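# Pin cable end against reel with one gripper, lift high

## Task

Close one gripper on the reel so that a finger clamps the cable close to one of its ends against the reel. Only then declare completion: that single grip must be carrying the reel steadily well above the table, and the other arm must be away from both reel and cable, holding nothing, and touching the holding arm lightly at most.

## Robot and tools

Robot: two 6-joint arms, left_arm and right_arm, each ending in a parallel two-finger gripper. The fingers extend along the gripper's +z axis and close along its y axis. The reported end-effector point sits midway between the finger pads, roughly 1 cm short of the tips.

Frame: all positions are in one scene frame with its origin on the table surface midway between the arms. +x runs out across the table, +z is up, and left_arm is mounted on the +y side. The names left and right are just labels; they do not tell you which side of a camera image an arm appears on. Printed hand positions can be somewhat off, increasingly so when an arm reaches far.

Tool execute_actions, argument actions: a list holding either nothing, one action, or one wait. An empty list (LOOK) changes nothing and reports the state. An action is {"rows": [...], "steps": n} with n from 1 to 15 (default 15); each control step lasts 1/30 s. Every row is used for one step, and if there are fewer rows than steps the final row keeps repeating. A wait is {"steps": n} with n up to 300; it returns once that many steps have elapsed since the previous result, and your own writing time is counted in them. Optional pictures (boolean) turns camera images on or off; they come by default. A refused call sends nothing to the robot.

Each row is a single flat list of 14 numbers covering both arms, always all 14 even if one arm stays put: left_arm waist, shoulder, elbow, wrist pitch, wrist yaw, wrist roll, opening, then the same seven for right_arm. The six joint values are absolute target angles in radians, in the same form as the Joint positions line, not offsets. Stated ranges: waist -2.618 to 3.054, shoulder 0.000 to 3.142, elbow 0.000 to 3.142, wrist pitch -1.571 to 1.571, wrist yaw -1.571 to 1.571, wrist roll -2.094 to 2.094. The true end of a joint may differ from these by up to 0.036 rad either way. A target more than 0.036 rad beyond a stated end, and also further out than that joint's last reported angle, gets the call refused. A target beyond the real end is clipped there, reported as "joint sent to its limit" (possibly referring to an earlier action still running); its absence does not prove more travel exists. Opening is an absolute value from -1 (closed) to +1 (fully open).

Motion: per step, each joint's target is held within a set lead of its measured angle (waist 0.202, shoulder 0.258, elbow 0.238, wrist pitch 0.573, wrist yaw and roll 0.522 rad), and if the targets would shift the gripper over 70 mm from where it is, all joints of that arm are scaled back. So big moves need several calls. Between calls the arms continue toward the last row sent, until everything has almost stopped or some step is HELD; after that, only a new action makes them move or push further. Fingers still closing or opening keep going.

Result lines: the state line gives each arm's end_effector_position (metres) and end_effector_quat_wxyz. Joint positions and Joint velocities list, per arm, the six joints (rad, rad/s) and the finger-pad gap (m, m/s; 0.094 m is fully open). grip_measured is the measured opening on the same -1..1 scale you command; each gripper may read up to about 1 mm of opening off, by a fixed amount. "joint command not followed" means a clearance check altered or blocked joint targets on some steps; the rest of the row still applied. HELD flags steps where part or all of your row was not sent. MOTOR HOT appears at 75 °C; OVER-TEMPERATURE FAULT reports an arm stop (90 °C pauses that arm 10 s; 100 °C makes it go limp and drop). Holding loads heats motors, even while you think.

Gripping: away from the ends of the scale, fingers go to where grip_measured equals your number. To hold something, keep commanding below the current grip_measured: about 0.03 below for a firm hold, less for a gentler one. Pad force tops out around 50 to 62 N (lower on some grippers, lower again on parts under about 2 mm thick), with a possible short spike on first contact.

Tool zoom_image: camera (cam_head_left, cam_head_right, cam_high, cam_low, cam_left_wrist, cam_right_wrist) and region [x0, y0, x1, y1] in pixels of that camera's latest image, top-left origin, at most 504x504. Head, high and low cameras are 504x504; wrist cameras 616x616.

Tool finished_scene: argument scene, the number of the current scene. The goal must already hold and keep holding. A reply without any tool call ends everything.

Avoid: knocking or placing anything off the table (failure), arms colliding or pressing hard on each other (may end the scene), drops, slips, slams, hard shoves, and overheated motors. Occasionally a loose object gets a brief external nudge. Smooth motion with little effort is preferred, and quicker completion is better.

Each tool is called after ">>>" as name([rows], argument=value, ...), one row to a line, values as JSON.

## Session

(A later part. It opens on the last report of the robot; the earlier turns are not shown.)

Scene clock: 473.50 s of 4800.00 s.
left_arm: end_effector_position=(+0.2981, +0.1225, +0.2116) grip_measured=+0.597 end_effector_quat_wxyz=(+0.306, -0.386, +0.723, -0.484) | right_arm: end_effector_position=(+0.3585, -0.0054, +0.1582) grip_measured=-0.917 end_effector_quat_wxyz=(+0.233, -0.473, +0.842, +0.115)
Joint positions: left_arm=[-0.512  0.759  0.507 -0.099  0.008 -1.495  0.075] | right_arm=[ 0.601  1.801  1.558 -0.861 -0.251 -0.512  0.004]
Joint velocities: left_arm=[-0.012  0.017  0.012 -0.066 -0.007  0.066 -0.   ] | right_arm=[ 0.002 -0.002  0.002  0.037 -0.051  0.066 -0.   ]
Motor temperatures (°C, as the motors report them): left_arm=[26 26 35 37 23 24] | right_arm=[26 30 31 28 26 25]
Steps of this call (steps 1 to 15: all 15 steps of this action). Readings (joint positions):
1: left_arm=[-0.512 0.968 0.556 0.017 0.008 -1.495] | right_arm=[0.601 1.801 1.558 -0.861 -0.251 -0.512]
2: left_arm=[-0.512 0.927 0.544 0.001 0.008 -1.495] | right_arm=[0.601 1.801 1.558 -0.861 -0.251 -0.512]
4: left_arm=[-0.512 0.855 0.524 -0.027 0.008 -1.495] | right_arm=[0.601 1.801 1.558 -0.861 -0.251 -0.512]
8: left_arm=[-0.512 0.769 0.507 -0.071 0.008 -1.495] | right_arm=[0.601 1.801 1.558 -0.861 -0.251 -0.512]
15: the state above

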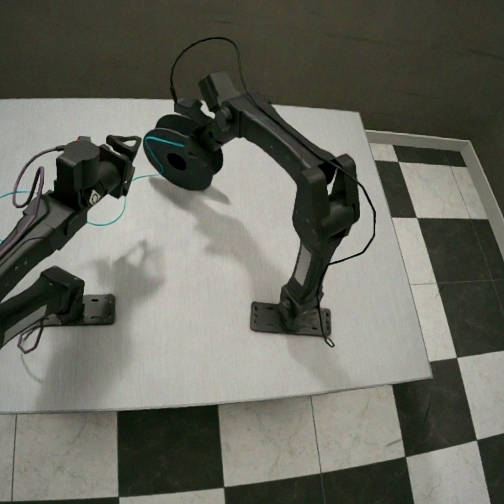

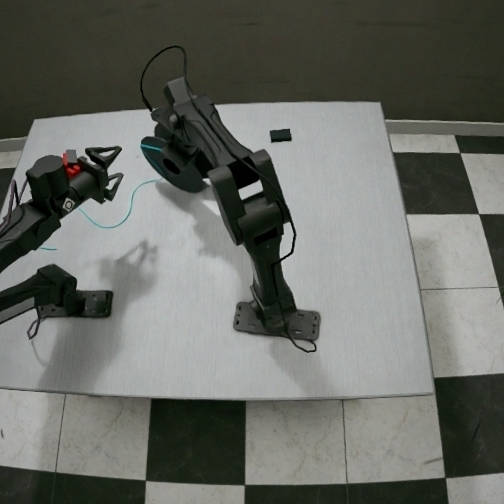

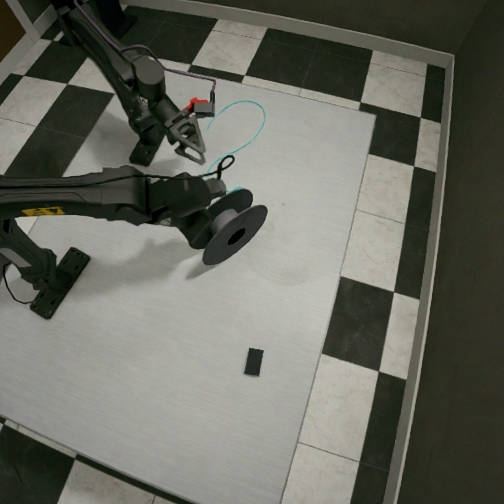

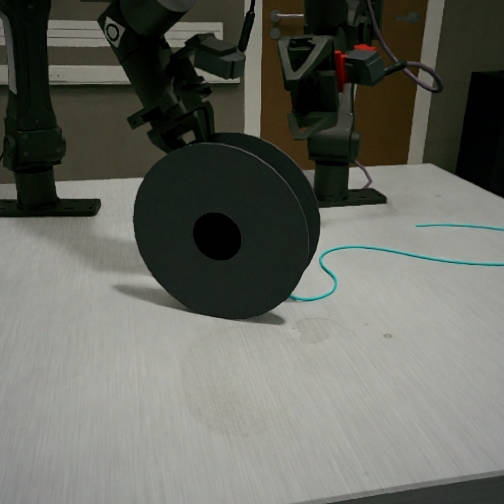

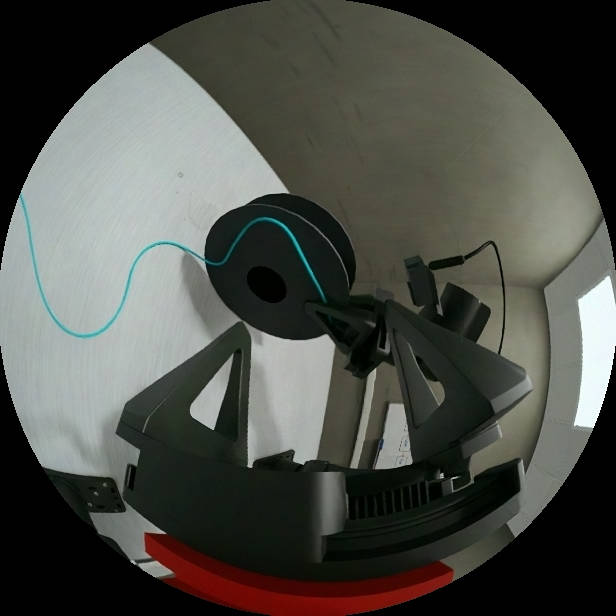

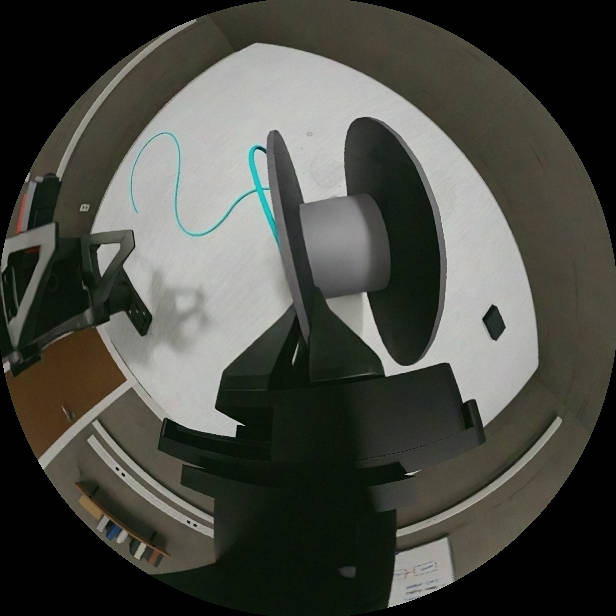

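>>> execute_actions([
  {"rows": [
[-0.506,0.75,0.5,-0.11,0,-1.495,0.6,0.601,1.805,1.556,-0.866,-0.253,-0.510,-0.96],
[-0.499,0.75,0.5,-0.11,0,-1.495,0.6,0.601,1.797,1.570,-0.869,-0.253,-0.509,-0.96],
[-0.489,0.75,0.5,-0.11,0,-1.495,0.6,0.601,1.791,1.583,-0.873,-0.253,-0.507,-0.96],
[-0.474,0.75,0.5,-0.11,0,-1.495,0.6,0.601,1.788,1.589,-0.879,-0.253,-0.505,-0.96],
[-0.456,0.75,0.5,-0.11,0,-1.495,0.6,0.601,1.785,1.596,-0.887,-0.253,-0.503,-0.96],
[-0.435,0.75,0.5,-0.11,0,-1.495,0.6,0.601,1.780,1.605,-0.896,-0.253,-0.500,-0.96],
[-0.410,0.75,0.5,-0.11,0,-1.495,0.6,0.601,1.775,1.615,-0.906,-0.253,-0.496,-0.96],
[-0.382,0.75,0.5,-0.11,0,-1.495,0.6,0.601,1.770,1.626,-0.918,-0.253,-0.492,-0.96],
[-0.351,0.75,0.5,-0.11,0,-1.495,0.6,0.601,1.763,1.639,-0.931,-0.253,-0.488,-0.96],
[-0.318,0.75,0.5,-0.11,0,-1.495,0.6,0.601,1.757,1.653,-0.945,-0.253,-0.483,-0.96],
[-0.282,0.75,0.5,-0.11,0,-1.495,0.6,0.601,1.749,1.667,-0.960,-0.253,-0.479,-0.96],
[-0.243,0.75,0.5,-0.11,0,-1.495,0.6,0.601,1.742,1.683,-0.976,-0.253,-0.473,-0.96],
[-0.203,0.75,0.5,-0.11,0,-1.495,0.6,0.601,1.733,1.699,-0.993,-0.253,-0.468,-0.96],
[-0.161,0.75,0.5,-0.11,0,-1.495,0.6,0.601,1.725,1.717,-1.011,-0.253,-0.462,-0.96],
[-0.117,0.75,0.5,-0.11,0,-1.495,0.6,0.601,1.716,1.734,-1.030,-0.253,-0.456,-0.96]], "steps": 15},
], pictures=false)

>>> execute_actions([
  {"rows": [
[-0.072,0.75,0.5,-0.11,0,-1.495,0.6,0.601,1.707,1.753,-1.049,-0.253,-0.449,-0.96],
[-0.025,0.75,0.5,-0.11,0,-1.495,0.6,0.601,1.697,1.772,-1.068,-0.253,-0.443,-0.96],
[0.023,0.75,0.5,-0.11,0,-1.495,0.6,0.601,1.688,1.791,-1.089,-0.253,-0.436,-0.96],
[0.072,0.75,0.5,-0.11,0,-1.495,0.6,0.601,1.678,1.811,-1.109,-0.253,-0.429,-0.96],
[0.121,0.75,0.5,-0.11,0,-1.495,0.6,0.601,1.668,1.831,-1.130,-0.253,-0.422,-0.96],
[0.171,0.75,0.5,-0.11,0,-1.495,0.6,0.601,1.658,1.852,-1.151,-0.253,-0.415,-0.96],
[0.221,0.75,0.5,-0.11,0,-1.495,0.6,0.601,1.648,1.872,-1.172,-0.253,-0.409,-0.96],
[0.271,0.75,0.5,-0.11,0,-1.495,0.6,0.601,1.637,1.893,-1.193,-0.253,-0.401,-0.96],
[0.321,0.75,0.5,-0.11,0,-1.495,0.6,0.601,1.627,1.913,-1.214,-0.253,-0.395,-0.96],
[0.371,0.75,0.5,-0.11,0,-1.495,0.6,0.601,1.617,1.934,-1.235,-0.253,-0.388,-0.96],
[0.420,0.75,0.5,-0.11,0,-1.495,0.6,0.601,1.607,1.954,-1.256,-0.253,-0.381,-0.96],
[0.469,0.75,0.5,-0.11,0,-1.495,0.6,0.601,1.597,1.974,-1.276,-0.253,-0.374,-0.96],
[0.517,0.75,0.5,-0.11,0,-1.495,0.6,0.601,1.588,1.993,-1.297,-0.253,-0.367,-0.96],
[0.564,0.75,0.5,-0.11,0,-1.495,0.6,0.601,1.578,2.012,-1.316,-0.253,-0.361,-0.96],
[0.609,0.75,0.5,-0.11,0,-1.495,0.6,0.601,1.569,2.031,-1.335,-0.253,-0.354,-0.96]], "steps": 15},
], pictures=false)

>>> execute_actions([
  {"rows": [
[0.653,0.75,0.5,-0.11,0,-1.495,0.6,0.601,1.560,2.048,-1.354,-0.253,-0.348,-0.96],
[0.695,0.75,0.5,-0.11,0,-1.495,0.6,0.601,1.552,2.066,-1.372,-0.253,-0.342,-0.96],
[0.735,0.75,0.5,-0.11,0,-1.495,0.6,0.601,1.543,2.082,-1.389,-0.253,-0.337,-0.96],
[0.774,0.75,0.5,-0.11,0,-1.495,0.6,0.601,1.536,2.098,-1.405,-0.253,-0.332,-0.96],
[0.810,0.75,0.5,-0.11,0,-1.495,0.6,0.601,1.528,2.112,-1.420,-0.253,-0.327,-0.96],
[0.843,0.75,0.5,-0.11,0,-1.495,0.6,0.601,1.522,2.126,-1.434,-0.253,-0.322,-0.96],
[0.874,0.75,0.5,-0.11,0,-1.495,0.6,0.601,1.515,2.139,-1.447,-0.253,-0.318,-0.96],
[0.902,0.75,0.5,-0.11,0,-1.495,0.6,0.601,1.510,2.150,-1.459,-0.253,-0.314,-0.96],
[0.927,0.75,0.5,-0.11,0,-1.495,0.6,0.601,1.505,2.160,-1.469,-0.253,-0.310,-0.96],
[0.948,0.75,0.5,-0.11,0,-1.495,0.6,0.601,1.500,2.169,-1.478,-0.253,-0.307,-0.96],
[0.966,0.75,0.5,-0.11,0,-1.495,0.6,0.601,1.497,2.176,-1.486,-0.253,-0.305,-0.96],
[0.981,0.75,0.5,-0.11,0,-1.495,0.6,0.601,1.494,2.182,-1.492,-0.253,-0.303,-0.96],
[0.991,0.75,0.5,-0.11,0,-1.495,0.6,0.601,1.492,2.186,-1.496,-0.253,-0.301,-0.96],
[0.998,0.75,0.5,-0.11,0,-1.495,0.6,0.601,1.490,2.189,-1.499,-0.253,-0.300,-0.96],
[1.000,0.75,0.5,-0.11,0,-1.495,0.6,0.601,1.490,2.190,-1.500,-0.253,-0.300,-0.96]], "steps": 15},
], pictures=false)

>>> execute_actions([
  {"steps": 20},
])

Scene clock: 529.20 s of 4800.00 s.
left_arm: end_effector_position=(+0.3316, +0.2155, +0.2098) grip_measured=+0.597 end_effector_quat_wxyz=(+0.376, -0.497, +0.655, -0.428) | right_arm: end_effector_position=(+0.3524, -0.0091, +0.1909) grip_measured=-0.917 end_effector_quat_wxyz=(+0.232, -0.460, +0.849, +0.117)
Joint positions: left_arm=[-0.196  0.759  0.507 -0.107  0.008 -1.495  0.075] | right_arm=[ 0.601  1.779  1.661 -0.984 -0.247 -0.48   0.004]
Joint velocities: left_arm=[ 1.179 -0.002  0.007 -0.051  0.037  0.037  0.001] | right_arm=[-0.012 -0.237  0.491 -0.462 -0.022  0.154  0.001]
Motor temperatures (°C, as the motors report them): left_arm=[26 25 32 36 23 24] | right_arm=[26 31 31 28 26 25]
Steps of this call (steps 1 to 15: the robot went on to your last target; steps 16 to 200: nothing new was sent; then 48.53 s passed at rest; steps 201 to 215: all 15 steps of this action). Readings (joint positions):
201: left_arm=[-0.512 0.759 0.507 -0.107 0.008 -1.495] | right_arm=[0.601 1.801 1.558 -0.861 -0.251 -0.512]
202: left_arm=[-0.511 0.759 0.507 -0.107 0.008 -1.495] | right_arm=[0.601 1.801 1.558 -0.861 -0.251 -0.512]
204: left_arm=[-0.501 0.759 0.507 -0.107 0.008 -1.495] | right_arm=[0.601 1.801 1.562 -0.862 -0.249 -0.512]
208: left_arm=[-0.433 0.759 0.507 -0.107 0.008 -1.495] | right_arm=[0.601 1.801 1.575 -0.887 -0.249 -0.507]
215: the state above

Scene clock: 529.70 s of 4800.00 s.
left_arm: end_effector_position=(+0.2946, +0.4341, +0.2098) grip_measured=+0.597 end_effector_quat_wxyz=(-0.503, +0.696, -0.437, +0.266) | right_arm: end_effector_position=(+0.3127, -0.0285, +0.3301) grip_measured=-0.917 end_effector_quat_wxyz=(+0.317, -0.419, +0.842, +0.127)
Joint positions: left_arm=[ 0.525  0.759  0.507 -0.107  0.004 -1.495  0.075] | right_arm=[ 0.601  1.617  1.966 -1.262 -0.246 -0.387  0.004]
Joint velocities: left_arm=[ 1.346  0.007 -0.022  0.007 -0.066  0.095  0.001] | right_arm=[-0.002 -0.256  0.545 -0.608 -0.037  0.227 -0.   ]
Motor temperatures (°C, as the motors report them): left_arm=[26 25 32 36 23 24] | right_arm=[26 31 31 28 26 25]
Steps of this call (steps 1 to 15: all 15 steps of this action). Readings (joint positions):
1: left_arm=[-0.153 0.759 0.507 -0.107 0.008 -1.495] | right_arm=[0.601 1.770 1.679 -1.000 -0.247 -0.475]
2: left_arm=[-0.109 0.759 0.507 -0.107 0.007 -1.495] | right_arm=[0.601 1.760 1.698 -1.016 -0.247 -0.470]
4: left_arm=[-0.016 0.759 0.507 -0.107 0.007 -1.495] | right_arm=[0.601 1.737 1.739 -1.049 -0.246 -0.459]
8: left_arm=[0.181 0.759 0.507 -0.107 0.006 -1.495] | right_arm=[0.601 1.690 1.825 -1.120 -0.246 -0.433]
15: the state above

Scene clock: 530.20 s of 4800.00 s.
left_arm: end_effector_position=(+0.1958, +0.5381, +0.2098) grip_measured=+0.597 end_effector_quat_wxyz=(-0.551, +0.778, -0.266, +0.143) | right_arm: end_effector_position=(+0.2543, -0.0569, +0.3944) grip_measured=-0.917 end_effector_quat_wxyz=(+0.341, -0.387, +0.845, +0.139)
Joint positions: left_arm=[ 0.985  0.759  0.507 -0.107  0.001 -1.495  0.075] | right_arm=[ 0.601  1.514  2.157 -1.493 -0.246 -0.312  0.004]
Joint velocities: left_arm=[ 0.212 -0.012  0.007 -0.022 -0.022 -0.022 -0.   ] | right_arm=[ 0.017 -0.071  0.076 -0.242  0.022  0.022 -0.   ]
Motor temperatures (°C, as the motors report them): left_arm=[26 25 32 36 23 24] | right_arm=[26 31 31 28 26 25]
Steps of this call (steps 1 to 15: all 15 steps of this action). Readings (joint positions):
1: left_arm=[0.571 0.759 0.507 -0.107 0.003 -1.495] | right_arm=[0.601 1.607 1.985 -1.283 -0.246 -0.380]
2: left_arm=[0.616 0.759 0.507 -0.107 0.003 -1.495] | right_arm=[0.601 1.599 2.003 -1.303 -0.246 -0.373]
4: left_arm=[0.701 0.759 0.507 -0.107 0.003 -1.495] | right_arm=[0.601 1.581 2.038 -1.342 -0.246 -0.361]
8: left_arm=[0.846 0.759 0.507 -0.107 0.002 -1.495] | right_arm=[0.601 1.549 2.098 -1.412 -0.246 -0.339]
15: the state above

Scene clock: 530.87 s of 4800.00 s.
left_arm: end_effector_position=(+0.1937, +0.5395, +0.2098) grip_measured=+0.597 end_effector_quat_wxyz=(-0.552, +0.779, -0.263, +0.141) | right_arm: end_effector_position=(+0.2487, -0.0596, +0.3913) grip_measured=-0.917 end_effector_quat_wxyz=(+0.329, -0.383, +0.852, +0.140)
Joint positions: left_arm=[ 0.993  0.759  0.507 -0.107  0.001 -1.495  0.075] | right_arm=[ 0.601  1.512  2.161 -1.524 -0.246 -0.303  0.004]
Joint velocities: left_arm=[-0.012 -0.002  0.017 -0.007 -0.037  0.051  0.001] | right_arm=[ 0.017  0.007 -0.012 -0.007  0.081  0.051  0.   ]
Motor temperatures (°C, as the motors report them): left_arm=[26 25 32 36 23 24] | right_arm=[26 31 31 28 26 25]
Steps of this call (steps 1 to 20: the robot went on to your last target). Readings (joint positions):
1: left_arm=[0.990 0.759 0.507 -0.107 0.001 -1.495] | right_arm=[0.601 1.513 2.159 -1.500 -0.246 -0.310]
2: left_arm=[0.993 0.759 0.507 -0.107 0.001 -1.495] | right_arm=[0.601 1.512 2.161 -1.505 -0.246 -0.309]
4: left_arm=[0.993 0.759 0.507 -0.107 0.001 -1.495] | right_arm=[0.601 1.512 2.161 -1.512 -0.246 -0.307]
8: left_arm=[0.993 0.759 0.507 -0.107 0.001 -1.495] | right_arm=[0.601 1.512 2.161 -1.521 -0.246 -0.304]
20: the state above

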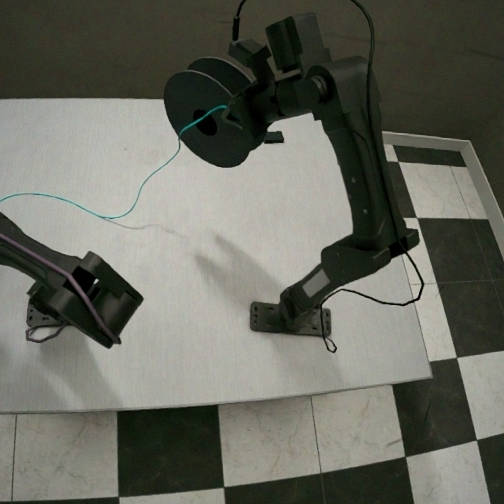

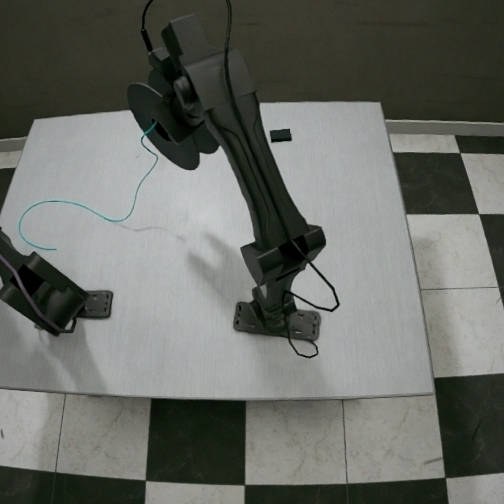

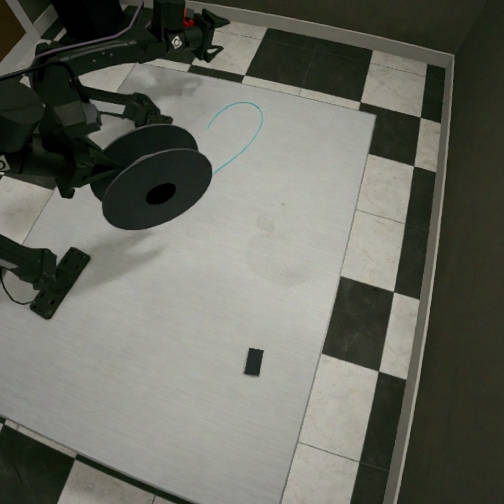

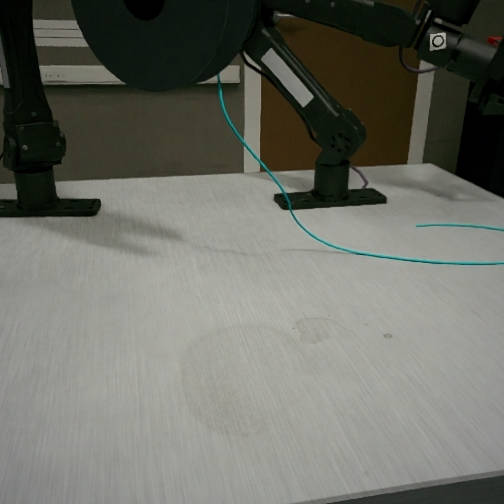

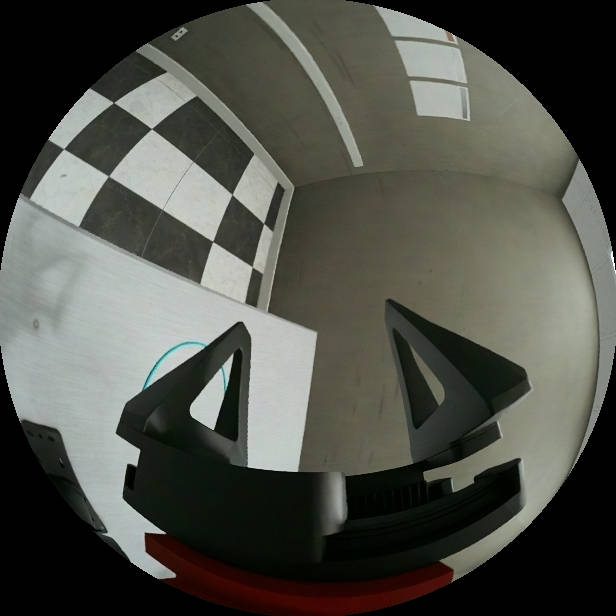

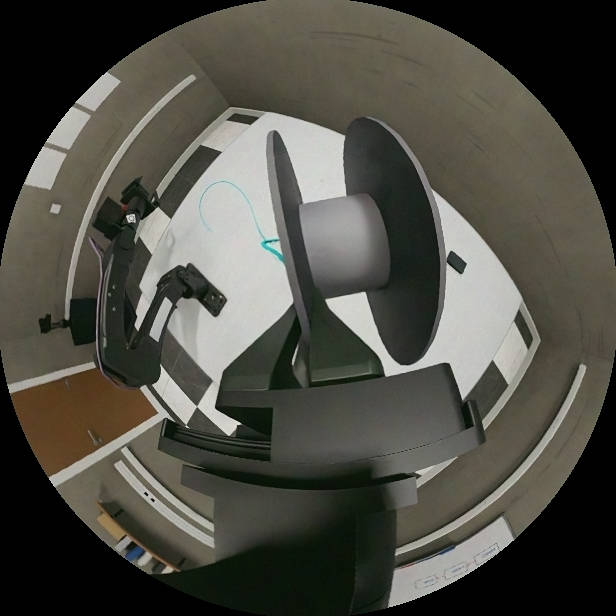

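>>> execute_actions(actions=[])

Scene clock: 543.87 s of 4800.00 s.
left_arm: end_effector_position=(+0.1937, +0.5395, +0.2098) grip_measured=+0.597 end_effector_quat_wxyz=(-0.552, +0.779, -0.263, +0.141) | right_arm: end_effector_position=(+0.2485, -0.0597, +0.3912) grip_measured=-0.918 end_effector_quat_wxyz=(+0.328, -0.382, +0.852, +0.141)
Joint positions: left_arm=[ 0.993  0.759  0.507 -0.107  0.001 -1.495  0.075] | right_arm=[ 0.601  1.512  2.161 -1.525 -0.246 -0.302  0.004]
Joint velocities: left_arm=[-0.002  0.022 -0.007 -0.037  0.081  0.051 -0.001] | right_arm=[ 0.022 -0.012  0.002 -0.022  0.037  0.007 -0.001]
Motor temperatures (°C, as the motors report them): left_arm=[26 25 32 36 23 24] | right_arm=[26 31 31 29 26 25]
Steps of this call (steps 1 to 15: the robot went on to your last target; steps 16 to 390: nothing new was sent). Readings (joint positions):
1: left_arm=[0.993 0.759 0.507 -0.107 0.001 -1.495] | right_arm=[0.601 1.512 2.161 -1.524 -0.246 -0.303]
2: left_arm=[0.993 0.759 0.507 -0.107 0.001 -1.495] | right_arm=[0.601 1.512 2.161 -1.524 -0.246 -0.303]
4: left_arm=[0.993 0.759 0.507 -0.107 0.001 -1.495] | right_arm=[0.601 1.512 2.161 -1.524 -0.246 -0.303]
8: left_arm=[0.993 0.759 0.507 -0.107 0.001 -1.495] | right_arm=[0.601 1.512 2.161 -1.524 -0.246 -0.302]
390: the state above
All arms were judged still, so your last target was given up. Only a new action makes them travel on or press farther. Fingers that are still opening or closing keep moving.

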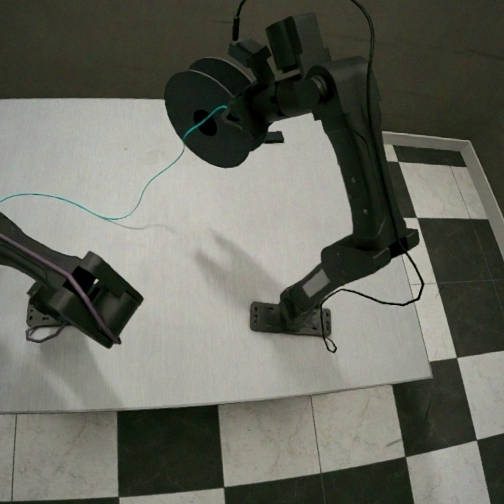

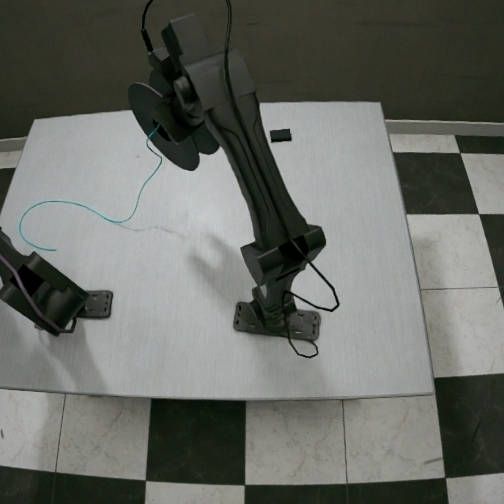

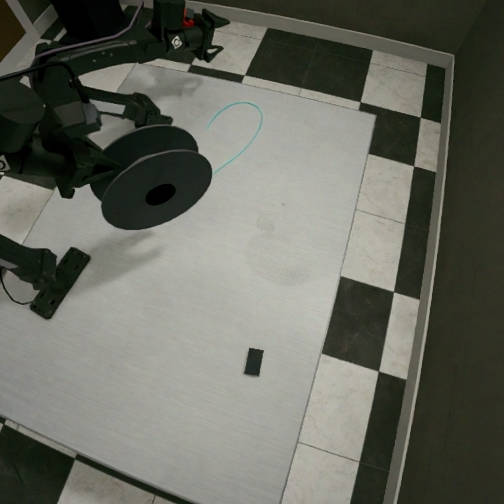

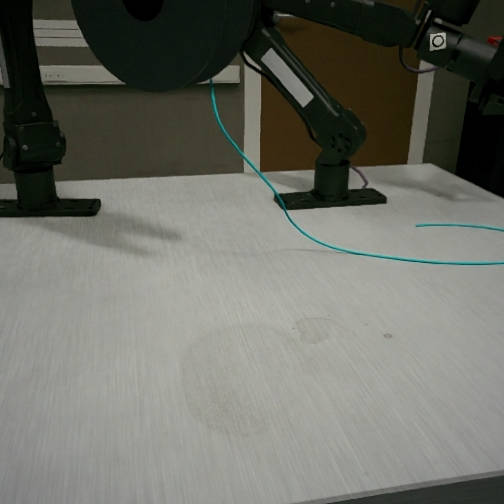

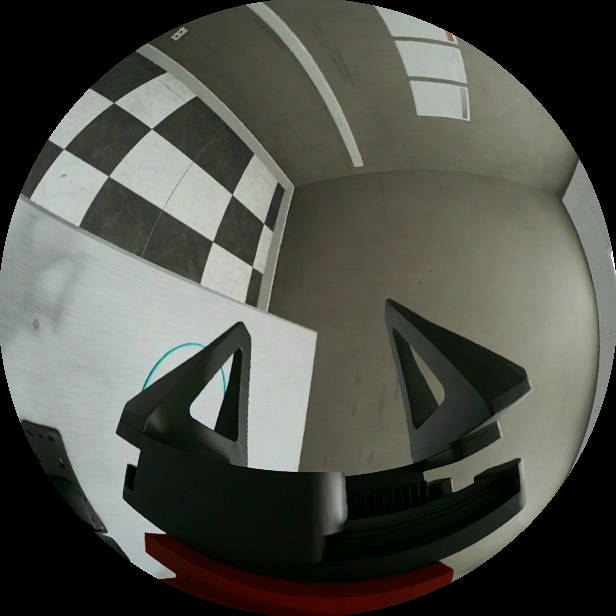

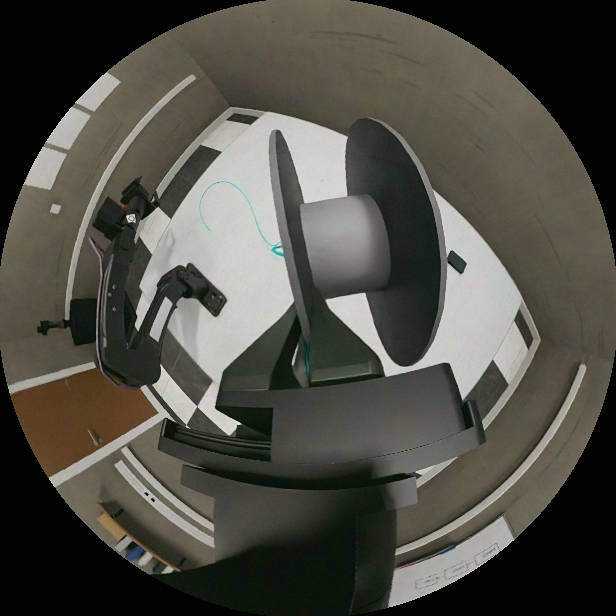

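>>> zoom_image(camera="cam_head_left", region=[160, 50, 290, 180])

>>> zoom_image(camera="cam_right_wrist", region=[240, 220, 380, 400])

Region (160, 50, 290, 180) of cam_head_left's 504x504 image, scaled by 3.877, with more detail than that image has.

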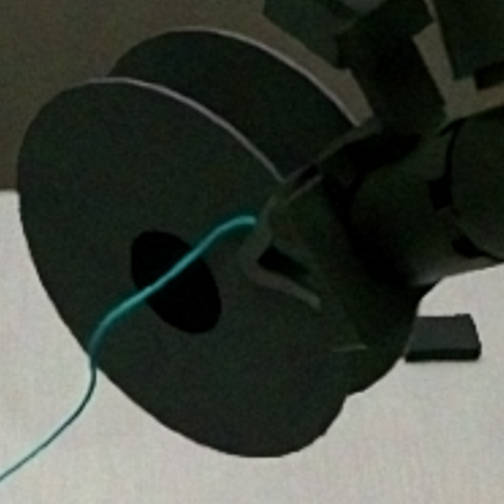

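Region (240, 220, 380, 400) of cam_right_wrist's 616x616 image, scaled by 2.800, with more detail than that image has.

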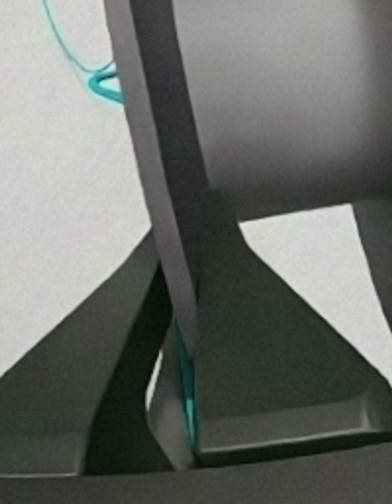

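>>> finished_scene(scene=1)

The scene is finished: the task was done.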